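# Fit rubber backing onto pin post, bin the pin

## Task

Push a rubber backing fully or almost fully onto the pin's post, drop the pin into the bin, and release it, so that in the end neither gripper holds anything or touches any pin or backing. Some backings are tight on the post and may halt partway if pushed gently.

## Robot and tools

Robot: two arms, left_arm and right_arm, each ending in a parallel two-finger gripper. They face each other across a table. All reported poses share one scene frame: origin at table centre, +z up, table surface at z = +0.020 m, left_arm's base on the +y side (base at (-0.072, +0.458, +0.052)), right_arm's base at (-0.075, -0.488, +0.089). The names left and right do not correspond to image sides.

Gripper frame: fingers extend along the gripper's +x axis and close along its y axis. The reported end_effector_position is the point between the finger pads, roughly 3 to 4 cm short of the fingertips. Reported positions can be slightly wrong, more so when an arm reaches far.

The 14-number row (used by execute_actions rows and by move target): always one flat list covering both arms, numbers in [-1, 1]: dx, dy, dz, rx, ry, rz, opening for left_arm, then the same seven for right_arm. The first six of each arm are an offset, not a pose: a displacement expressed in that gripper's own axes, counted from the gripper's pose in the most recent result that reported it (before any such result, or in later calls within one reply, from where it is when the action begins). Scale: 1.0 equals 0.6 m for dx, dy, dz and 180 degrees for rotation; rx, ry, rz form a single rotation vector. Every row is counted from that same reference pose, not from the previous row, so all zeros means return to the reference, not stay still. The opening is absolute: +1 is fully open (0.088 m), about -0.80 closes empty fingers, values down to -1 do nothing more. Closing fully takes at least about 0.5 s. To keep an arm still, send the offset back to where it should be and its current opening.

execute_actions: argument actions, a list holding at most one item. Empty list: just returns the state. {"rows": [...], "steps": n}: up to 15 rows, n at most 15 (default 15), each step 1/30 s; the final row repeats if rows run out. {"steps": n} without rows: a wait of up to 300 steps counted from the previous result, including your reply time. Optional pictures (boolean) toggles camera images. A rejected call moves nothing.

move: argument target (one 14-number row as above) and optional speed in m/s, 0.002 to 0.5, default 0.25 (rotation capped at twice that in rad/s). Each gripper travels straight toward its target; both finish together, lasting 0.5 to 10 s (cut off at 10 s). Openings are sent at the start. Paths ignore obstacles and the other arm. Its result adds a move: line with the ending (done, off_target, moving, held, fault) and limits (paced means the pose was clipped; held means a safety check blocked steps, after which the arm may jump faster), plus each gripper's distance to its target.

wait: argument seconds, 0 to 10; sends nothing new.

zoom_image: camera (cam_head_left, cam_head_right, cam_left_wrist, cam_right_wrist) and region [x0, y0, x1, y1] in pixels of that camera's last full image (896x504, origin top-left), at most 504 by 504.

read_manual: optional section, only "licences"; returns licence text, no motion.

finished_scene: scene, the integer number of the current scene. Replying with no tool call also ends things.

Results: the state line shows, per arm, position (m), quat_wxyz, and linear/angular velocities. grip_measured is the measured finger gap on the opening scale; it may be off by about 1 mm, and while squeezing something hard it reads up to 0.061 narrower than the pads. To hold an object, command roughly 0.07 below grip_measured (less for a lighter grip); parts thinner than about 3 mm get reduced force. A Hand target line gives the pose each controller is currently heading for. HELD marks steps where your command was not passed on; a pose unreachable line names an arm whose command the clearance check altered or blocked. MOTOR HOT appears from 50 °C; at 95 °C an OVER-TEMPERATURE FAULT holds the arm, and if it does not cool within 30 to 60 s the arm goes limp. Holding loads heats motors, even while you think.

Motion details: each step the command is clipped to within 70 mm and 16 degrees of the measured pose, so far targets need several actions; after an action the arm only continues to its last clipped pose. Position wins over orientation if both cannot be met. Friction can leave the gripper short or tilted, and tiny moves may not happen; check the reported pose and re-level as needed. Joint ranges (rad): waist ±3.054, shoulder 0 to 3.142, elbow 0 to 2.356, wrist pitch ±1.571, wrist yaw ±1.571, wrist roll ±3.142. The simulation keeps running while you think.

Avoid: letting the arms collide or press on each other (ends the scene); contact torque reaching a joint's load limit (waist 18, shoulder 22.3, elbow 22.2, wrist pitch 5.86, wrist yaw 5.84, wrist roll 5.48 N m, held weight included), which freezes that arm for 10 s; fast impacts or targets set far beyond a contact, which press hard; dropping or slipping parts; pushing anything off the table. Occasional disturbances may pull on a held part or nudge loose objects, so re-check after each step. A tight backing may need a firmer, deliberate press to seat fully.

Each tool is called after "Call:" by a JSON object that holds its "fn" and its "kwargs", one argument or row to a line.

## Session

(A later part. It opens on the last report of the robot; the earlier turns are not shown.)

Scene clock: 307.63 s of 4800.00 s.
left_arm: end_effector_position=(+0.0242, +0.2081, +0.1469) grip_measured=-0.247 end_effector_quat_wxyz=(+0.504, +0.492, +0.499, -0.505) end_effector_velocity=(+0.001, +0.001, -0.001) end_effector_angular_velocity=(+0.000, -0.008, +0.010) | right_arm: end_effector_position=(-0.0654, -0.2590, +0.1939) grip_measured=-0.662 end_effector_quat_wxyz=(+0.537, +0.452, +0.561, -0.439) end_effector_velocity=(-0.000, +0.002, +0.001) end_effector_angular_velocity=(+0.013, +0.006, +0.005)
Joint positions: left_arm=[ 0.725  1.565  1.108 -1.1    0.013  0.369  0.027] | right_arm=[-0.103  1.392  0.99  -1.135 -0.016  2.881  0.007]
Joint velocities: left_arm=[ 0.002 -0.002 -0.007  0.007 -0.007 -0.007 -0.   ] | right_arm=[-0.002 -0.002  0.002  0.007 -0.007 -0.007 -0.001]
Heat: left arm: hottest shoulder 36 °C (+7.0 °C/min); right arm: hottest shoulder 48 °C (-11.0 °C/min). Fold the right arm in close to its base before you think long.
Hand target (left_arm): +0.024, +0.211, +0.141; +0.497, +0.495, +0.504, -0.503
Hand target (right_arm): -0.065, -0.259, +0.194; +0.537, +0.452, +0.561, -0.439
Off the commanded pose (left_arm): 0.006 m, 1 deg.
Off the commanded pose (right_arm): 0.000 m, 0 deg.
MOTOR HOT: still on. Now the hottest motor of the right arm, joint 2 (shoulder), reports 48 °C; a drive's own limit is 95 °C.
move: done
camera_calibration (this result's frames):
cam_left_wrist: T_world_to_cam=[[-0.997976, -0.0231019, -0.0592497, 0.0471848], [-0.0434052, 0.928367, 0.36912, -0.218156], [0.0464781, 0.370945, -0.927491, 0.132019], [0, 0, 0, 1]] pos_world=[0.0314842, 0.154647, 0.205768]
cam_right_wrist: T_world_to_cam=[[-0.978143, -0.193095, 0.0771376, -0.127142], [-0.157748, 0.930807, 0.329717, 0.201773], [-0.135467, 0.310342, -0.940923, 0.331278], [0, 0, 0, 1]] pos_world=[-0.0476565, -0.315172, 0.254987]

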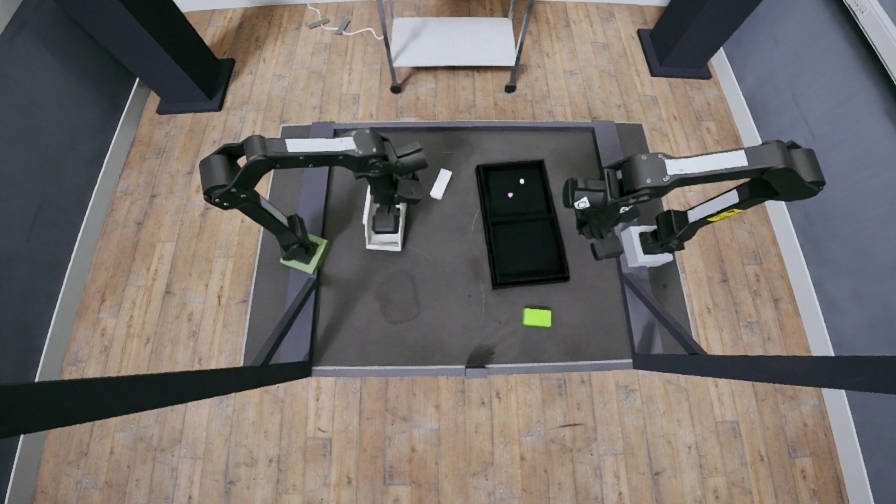

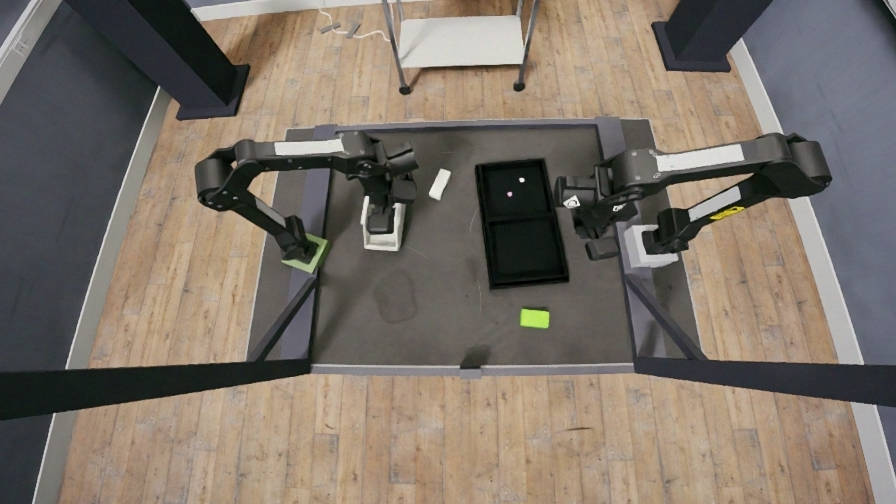

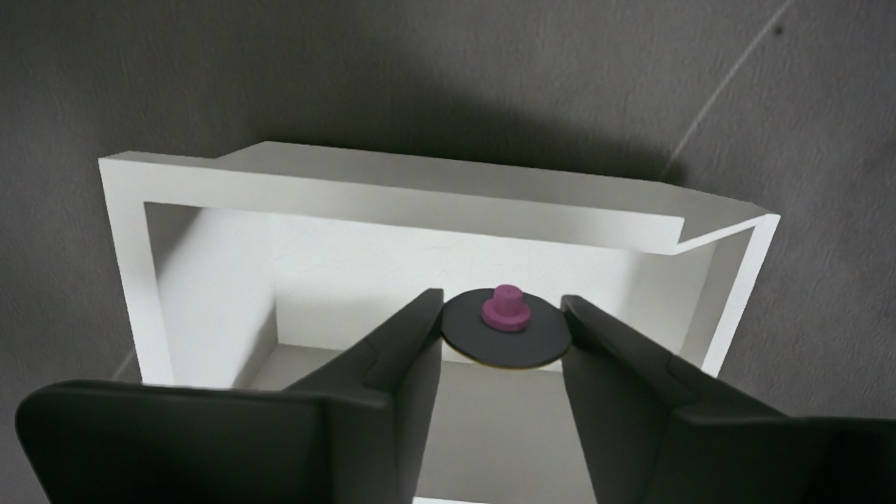

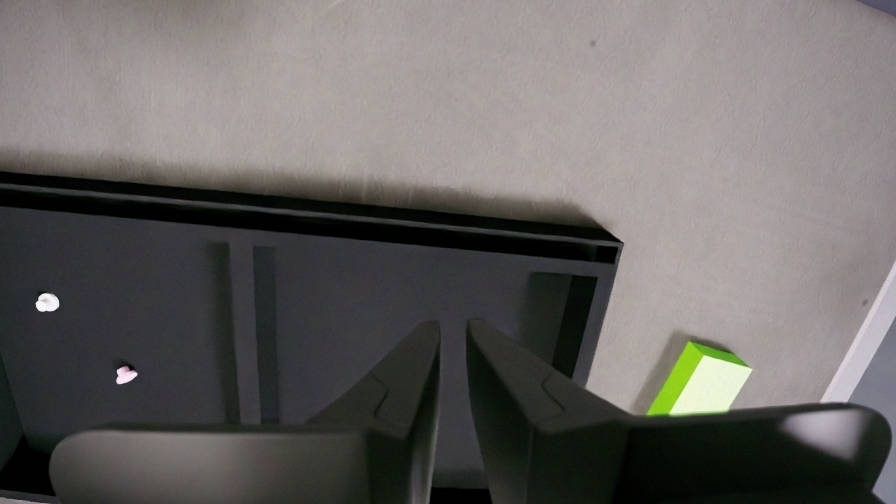

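Call:
{"fn": "move", "kwargs": {
  "target": [0.065,0,-0.025,0,0,0,-0.36,0,0,0,0,0,0,-0.66],
  "speed": 0.05
}}

Scene clock: 311.57 s of 4800.00 s.
left_arm: end_effector_position=(+0.0243, +0.2192, +0.1096) grip_measured=-0.247 end_effector_quat_wxyz=(+0.506, +0.491, +0.498, -0.505) end_effector_velocity=(-0.000, -0.001, -0.002) end_effector_angular_velocity=(-0.014, +0.002, +0.010) | right_arm: end_effector_position=(-0.0654, -0.2590, +0.1939) grip_measured=-0.662 end_effector_quat_wxyz=(+0.537, +0.452, +0.561, -0.439) end_effector_velocity=(+0.000, -0.002, -0.000) end_effector_angular_velocity=(-0.008, -0.007, +0.010)
Joint positions: left_arm=[ 0.741  1.565  0.953 -0.941  0.013  0.382  0.027] | right_arm=[-0.103  1.392  0.99  -1.135 -0.016  2.881  0.007]
Joint velocities: left_arm=[ 0.002 -0.002 -0.012  0.022  0.007 -0.007  0.   ] | right_arm=[ 0.002 -0.002 -0.002 -0.007  0.007 -0.007 -0.   ]
Heat: left arm: hottest shoulder 35 °C (+5.0 °C/min); right arm: hottest shoulder 47 °C (-11.0 °C/min).
Hand target (left_arm): +0.024, +0.222, +0.108; +0.504, +0.492, +0.499, -0.505
Hand target (right_arm): -0.065, -0.259, +0.194; +0.537, +0.452, +0.561, -0.439
Off the commanded pose (left_arm): 0.004 m, 0 deg.
Off the commanded pose (right_arm): 0.000 m, 0 deg.
MOTOR HOT: cleared. Now the hottest motor of the right arm, joint 2 (shoulder), reports 47 °C.
move: done
camera_calibration (this result's frames):
cam_left_wrist: T_world_to_cam=[[-0.997801, -0.0260087, -0.0609703, 0.0461186], [-0.0465578, 0.92971, 0.365339, -0.214495], [0.0471826, 0.367374, -0.928876, 0.0941869], [0, 0, 0, 1]] pos_world=[0.0315868, 0.166015, 0.168663]
cam_right_wrist: T_world_to_cam=[[-0.978143, -0.193095, 0.0771376, -0.127142], [-0.157748, 0.930807, 0.329717, 0.201773], [-0.135467, 0.310342, -0.940923, 0.331278], [0, 0, 0, 1]] pos_world=[-0.0476565, -0.315172, 0.254987]

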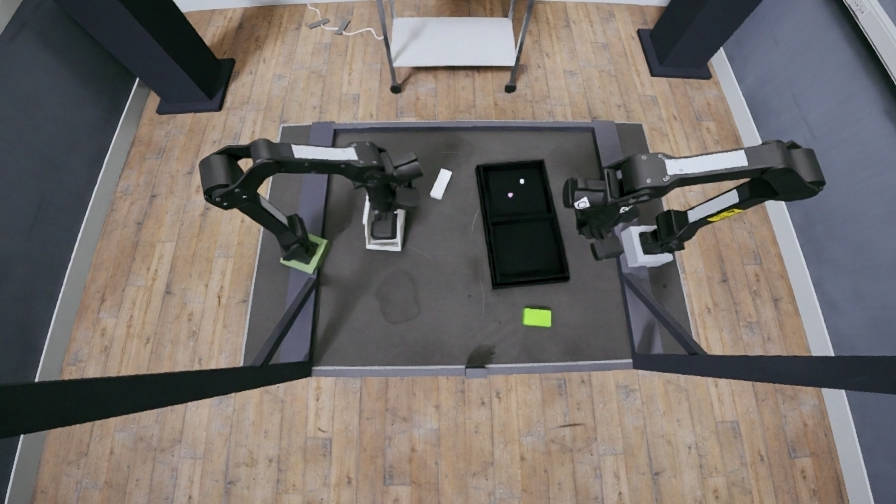

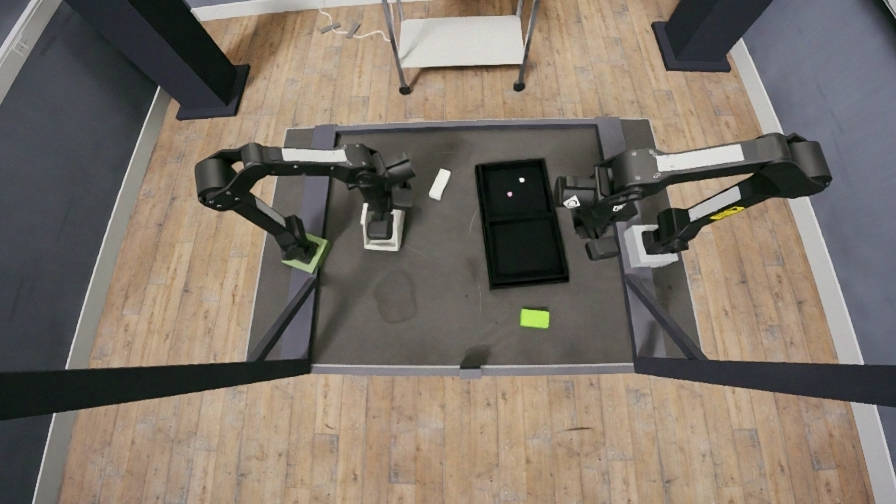

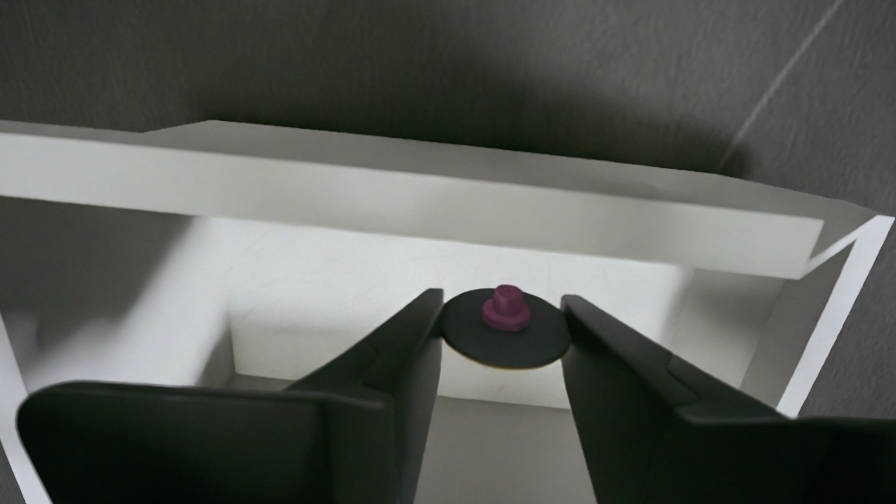

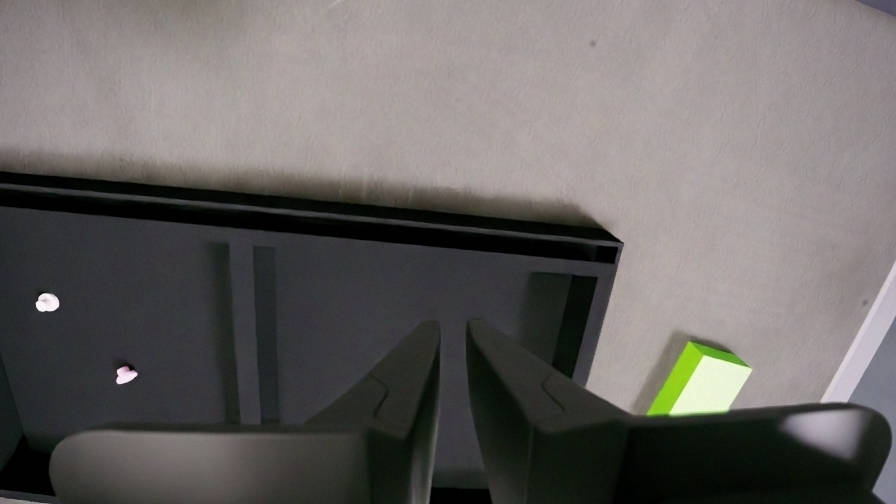

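Call:
{"fn": "move", "kwargs": {
  "target": [0.045,0,-0.008,0,0,0,-0.36,0,0,0,0,0,0,-0.66],
  "speed": 0.04
}}

Call:
{"fn": "move", "kwargs": {
  "target": [0,0,0,0,0,0,-0.05,0,0,0,0,0,0,-0.66]
}}

Call:
{"fn": "move", "kwargs": {
  "target": [-0.15,0,0,0,0,0,-0.05,0,0,0,0,0,0,-0.66],
  "speed": 0.12
}}

Scene clock: 316.40 s of 4800.00 s.
left_arm: end_effector_position=(+0.0247, +0.2198, +0.0873) grip_measured=-0.247 end_effector_quat_wxyz=(+0.511, +0.489, +0.493, -0.506) end_effector_velocity=(+0.003, -0.003, -0.001) end_effector_angular_velocity=(-0.013, -0.014, -0.005) | right_arm: end_effector_position=(-0.0654, -0.2590, +0.1939) grip_measured=-0.662 end_effector_quat_wxyz=(+0.537, +0.452, +0.561, -0.439) end_effector_velocity=(+0.000, -0.002, -0.000) end_effector_angular_velocity=(-0.007, +0.008, -0.014)
Joint positions: left_arm=[ 0.743  1.588  0.879 -0.828  0.013  0.383  0.027] | right_arm=[-0.103  1.392  0.99  -1.135 -0.016  2.881  0.007]
Joint velocities: left_arm=[ 0.002  0.002 -0.002  0.022 -0.007  0.007  0.   ] | right_arm=[-0.007 -0.002 -0.002 -0.007 -0.007  0.007 -0.   ]
Heat: left arm: hottest shoulder 34 °C (+3.0 °C/min); right arm: hottest shoulder 46 °C (-10.2 °C/min).
Hand target (left_arm): +0.024, +0.223, +0.083; +0.505, +0.491, +0.498, -0.505
Hand target (right_arm): -0.065, -0.259, +0.194; +0.537, +0.452, +0.561, -0.439
Off the commanded pose (left_arm): 0.006 m, 1 deg.
Off the commanded pose (right_arm): 0.000 m, 0 deg.
After step 90, 0.83 s passed at rest.
move: done
camera_calibration (this result's frames):
cam_left_wrist: T_world_to_cam=[[-0.997358, -0.028857, -0.0666698, 0.046269], [-0.0505291, 0.934924, 0.351231, -0.206746], [0.0521957, 0.353672, -0.933912, 0.0766], [0, 0, 0, 1]] pos_world=[0.0317019, 0.167536, 0.147238]
cam_right_wrist: T_world_to_cam=[[-0.978143, -0.193095, 0.0771376, -0.127142], [-0.157748, 0.930807, 0.329717, 0.201773], [-0.135467, 0.310342, -0.940923, 0.331278], [0, 0, 0, 1]] pos_world=[-0.0476565, -0.315172, 0.254987]

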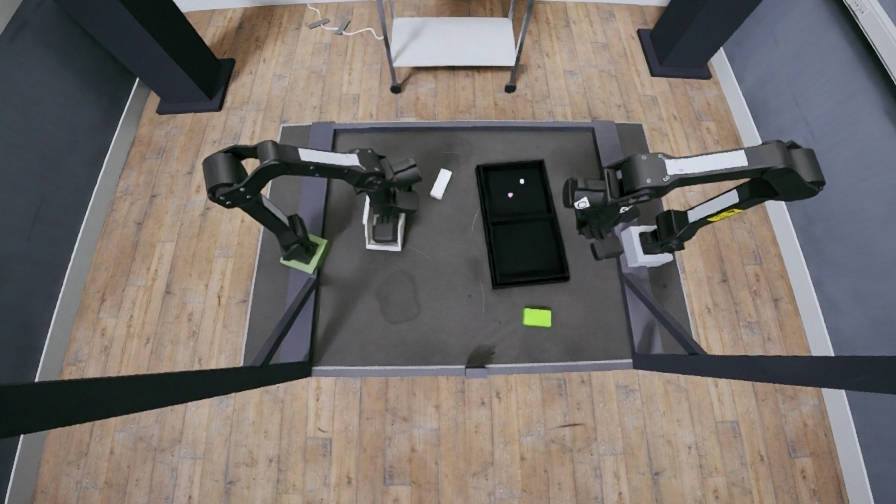

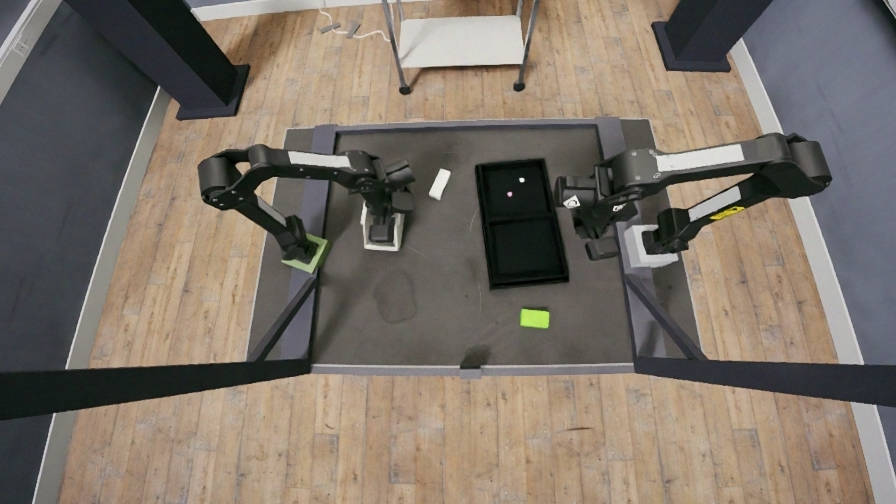

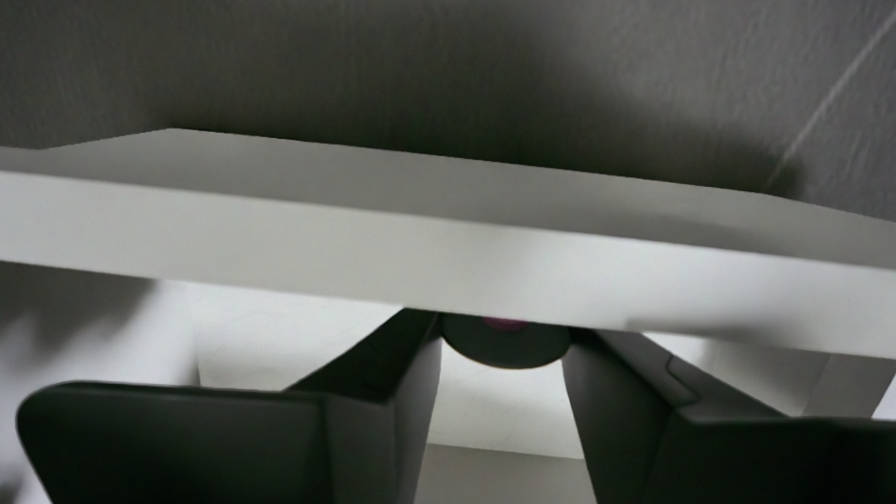

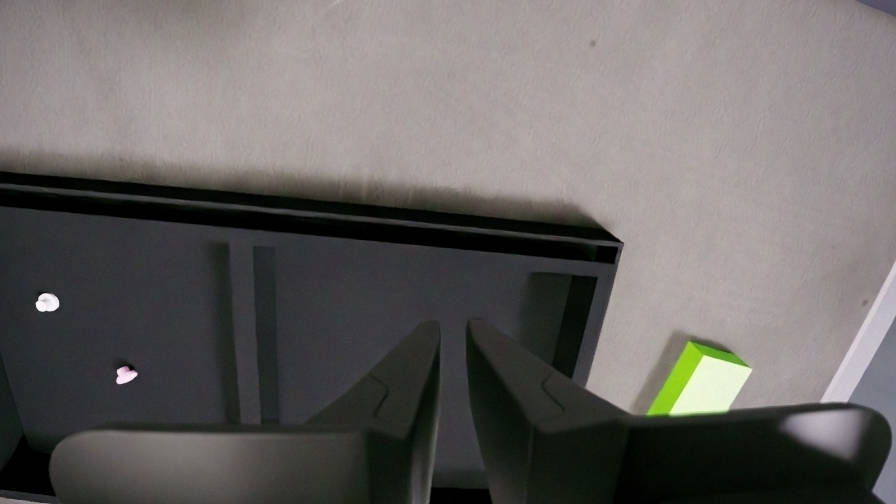

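Scene clock: 317.00 s of 4800.00 s.
left_arm: end_effector_position=(+0.0247, +0.2197, +0.0873) grip_measured=-0.054 end_effector_quat_wxyz=(+0.512, +0.488, +0.493, -0.507) end_effector_velocity=(-0.002, +0.003, -0.000) end_effector_angular_velocity=(+0.010, -0.004, +0.000) | right_arm: end_effector_position=(-0.0654, -0.2590, +0.1939) grip_measured=-0.662 end_effector_quat_wxyz=(+0.537, +0.452, +0.561, -0.439) end_effector_velocity=(+0.002, -0.002, -0.000) end_effector_angular_velocity=(-0.007, -0.008, +0.019)
Joint positions: left_arm=[ 0.743  1.588  0.879 -0.828  0.013  0.383  0.036] | right_arm=[-0.103  1.392  0.99  -1.135 -0.016  2.881  0.007]
Joint velocities: left_arm=[-0.007 -0.007 -0.007 -0.007 -0.007 -0.007  0.001] | right_arm=[-0.002 -0.002 -0.002 -0.007  0.007 -0.022 -0.   ]
Heat: left arm: hottest shoulder 34 °C (+3.0 °C/min); right arm: hottest shoulder 46 °C (-10.1 °C/min).
Hand target (left_arm): +0.025, +0.220, +0.087; +0.512, +0.489, +0.493, -0.506
Hand target (right_arm): -0.065, -0.259, +0.194; +0.537, +0.452, +0.561, -0.439
Off the commanded pose (left_arm): 0.000 m, 0 deg.
Off the commanded pose (right_arm): 0.000 m, 0 deg.
move: done
camera_calibration (this result's frames):
cam_left_wrist: T_world_to_cam=[[-0.997348, -0.0288805, -0.0668051, 0.0463155], [-0.0505803, 0.935048, 0.350895, -0.20667], [0.0523319, 0.353343, -0.934029, 0.0767073], [0, 0, 0, 1]] pos_world=[0.031725, 0.16748, 0.14726]
cam_right_wrist: T_world_to_cam=[[-0.978143, -0.193095, 0.0771376, -0.127142], [-0.157748, 0.930807, 0.329717, 0.201773], [-0.135467, 0.310342, -0.940923, 0.331278], [0, 0, 0, 1]] pos_world=[-0.0476565, -0.315172, 0.254987]

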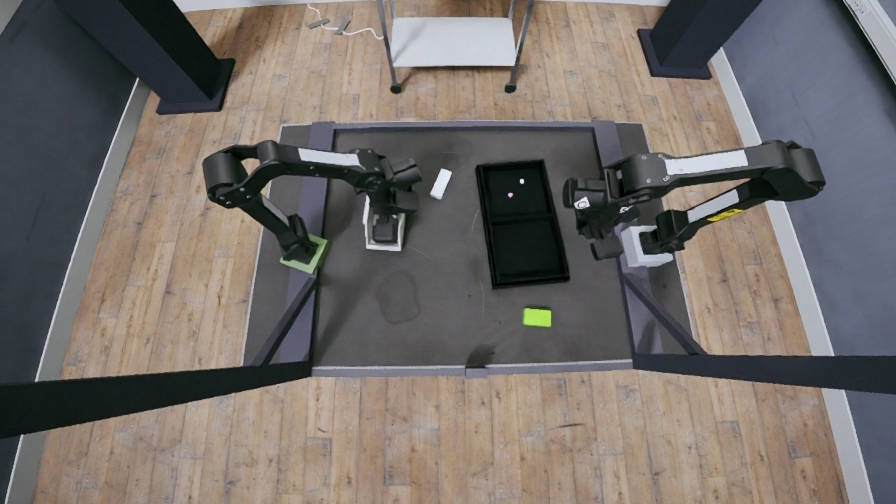

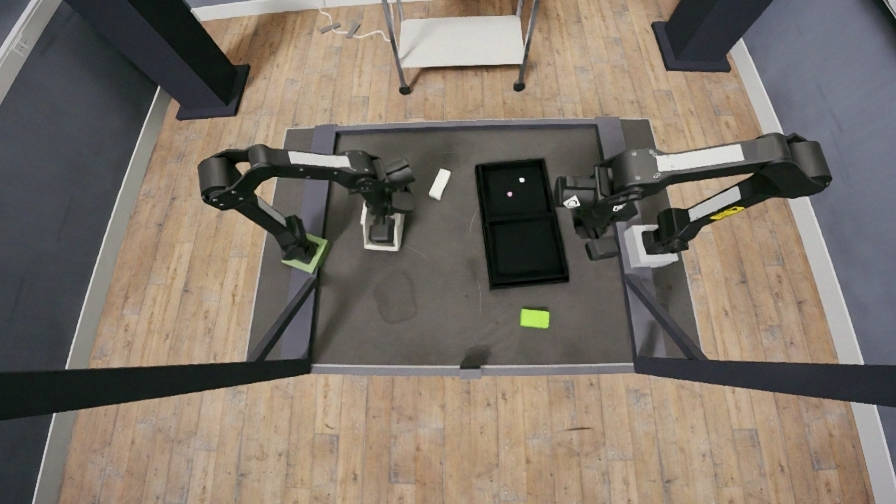

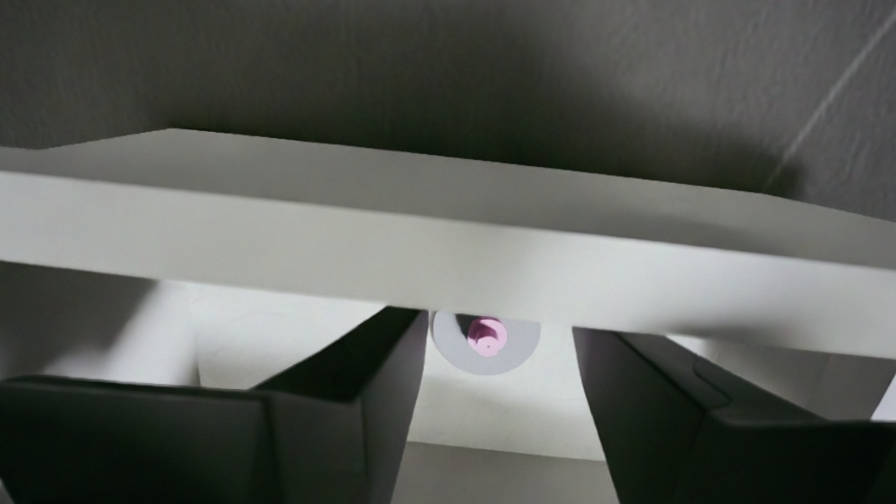

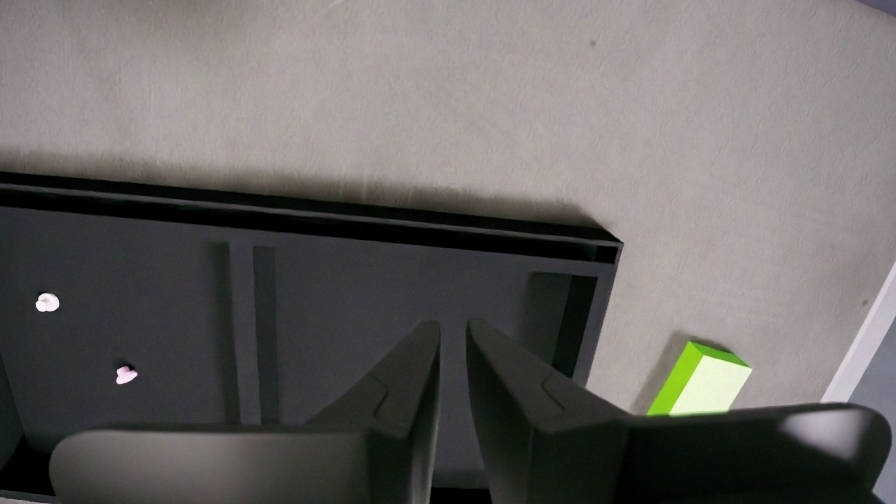

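Scene clock: 318.20 s of 4800.00 s.
left_arm: end_effector_position=(+0.0235, +0.2260, +0.1716) grip_measured=-0.052 end_effector_quat_wxyz=(+0.506, +0.490, +0.500, -0.503) end_effector_velocity=(-0.004, +0.007, +0.003) end_effector_angular_velocity=(+0.037, +0.008, +0.000) | right_arm: end_effector_position=(-0.0654, -0.2590, +0.1939) grip_measured=-0.662 end_effector_quat_wxyz=(+0.537, +0.452, +0.561, -0.439) end_effector_velocity=(-0.003, +0.003, -0.001) end_effector_angular_velocity=(+0.018, +0.021, +0.006)
Joint positions: left_arm=[ 0.748  1.482  1.128 -1.201  0.013  0.385  0.036] | right_arm=[-0.103  1.392  0.99  -1.135 -0.016  2.881  0.007]
Joint velocities: left_arm=[-0.007 -0.002  0.012 -0.051 -0.007 -0.007 -0.   ] | right_arm=[-0.002 -0.002 -0.007  0.022 -0.022 -0.007 -0.   ]
Heat: left arm: hottest shoulder 34 °C (+3.0 °C/min); right arm: hottest shoulder 45 °C (-11.0 °C/min).
Hand target (left_arm): +0.025, +0.224, +0.177; +0.512, +0.488, +0.493, -0.506
Hand target (right_arm): -0.065, -0.259, +0.194; +0.537, +0.452, +0.561, -0.439
Off the commanded pose (left_arm): 0.007 m, 1 deg.
Off the commanded pose (right_arm): 0.000 m, 0 deg.
move: done
camera_calibration (this result's frames):
cam_left_wrist: T_world_to_cam=[[-0.997704, -0.0304921, -0.0604805, 0.0501709], [-0.0506185, 0.928977, 0.366659, -0.243489], [0.0450048, 0.368879, -0.928387, 0.148959], [0, 0, 0, 1]] pos_world=[0.0310268, 0.172778, 0.230604]
cam_right_wrist: T_world_to_cam=[[-0.978143, -0.193095, 0.0771376, -0.127142], [-0.157748, 0.930807, 0.329717, 0.201773], [-0.135467, 0.310342, -0.940923, 0.331278], [0, 0, 0, 1]] pos_world=[-0.0476565, -0.315172, 0.254987]

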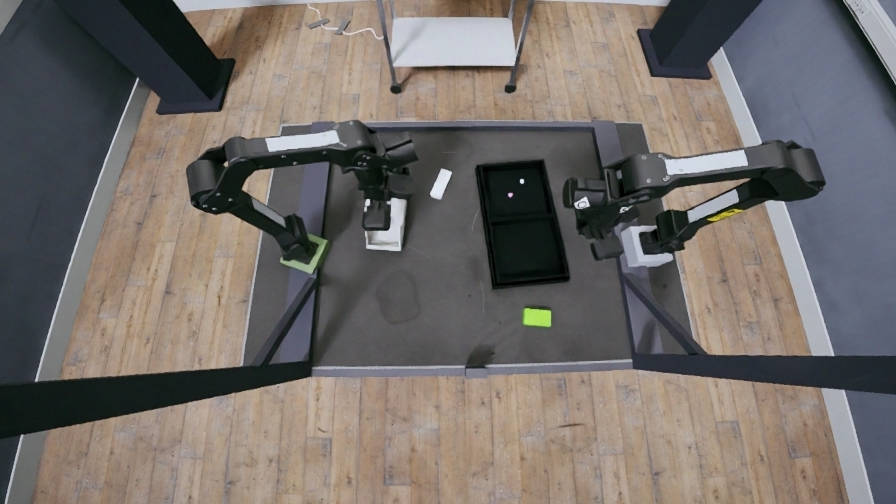

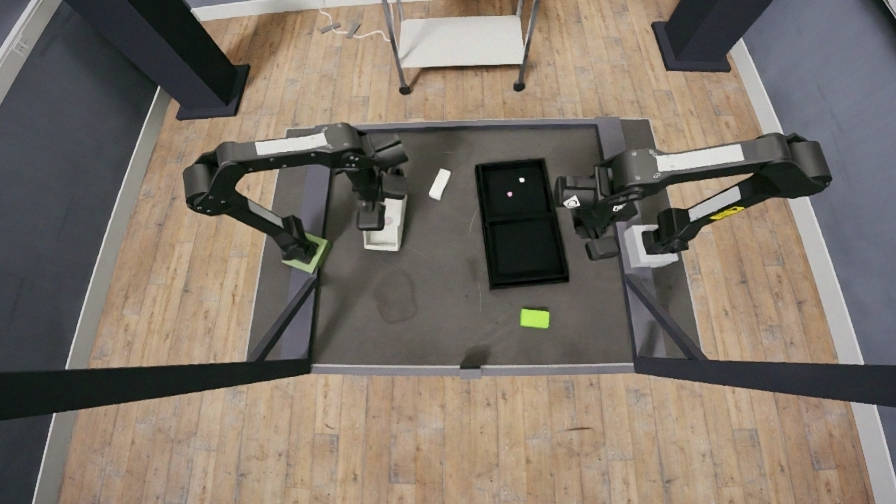

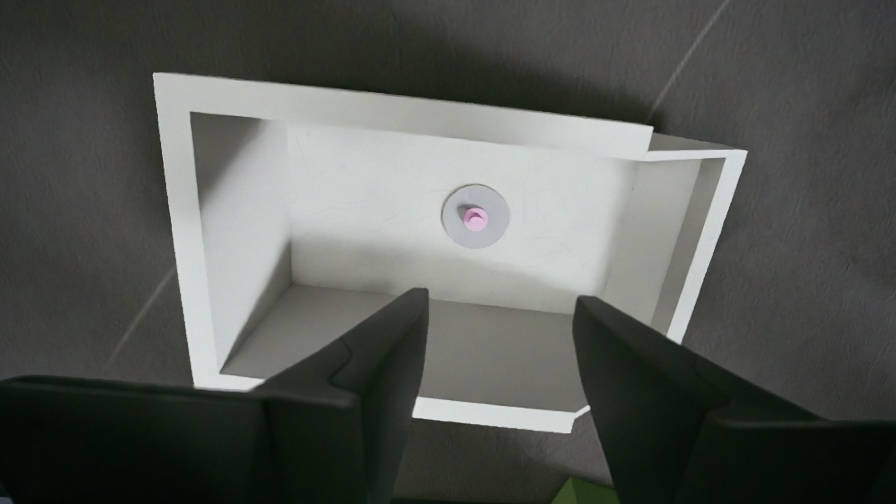

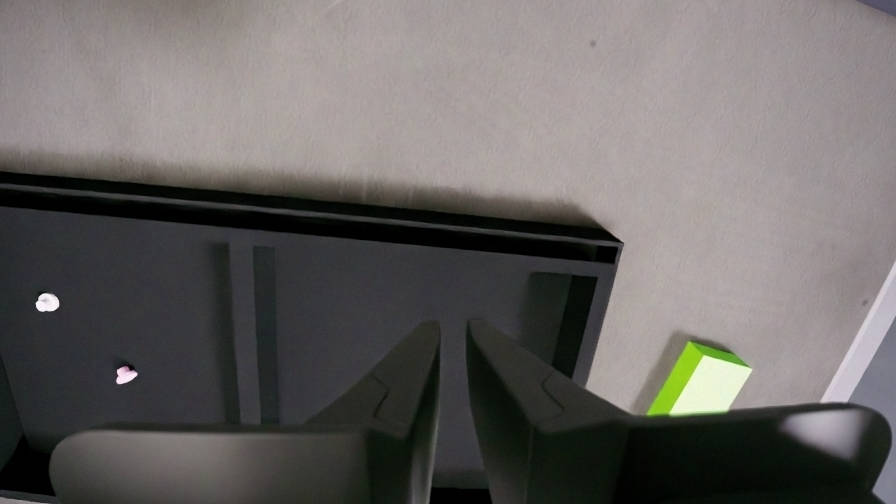

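Call:
{"fn": "finished_scene", "kwargs": {
  "scene": 2
}}

The scene is finished: the task was done.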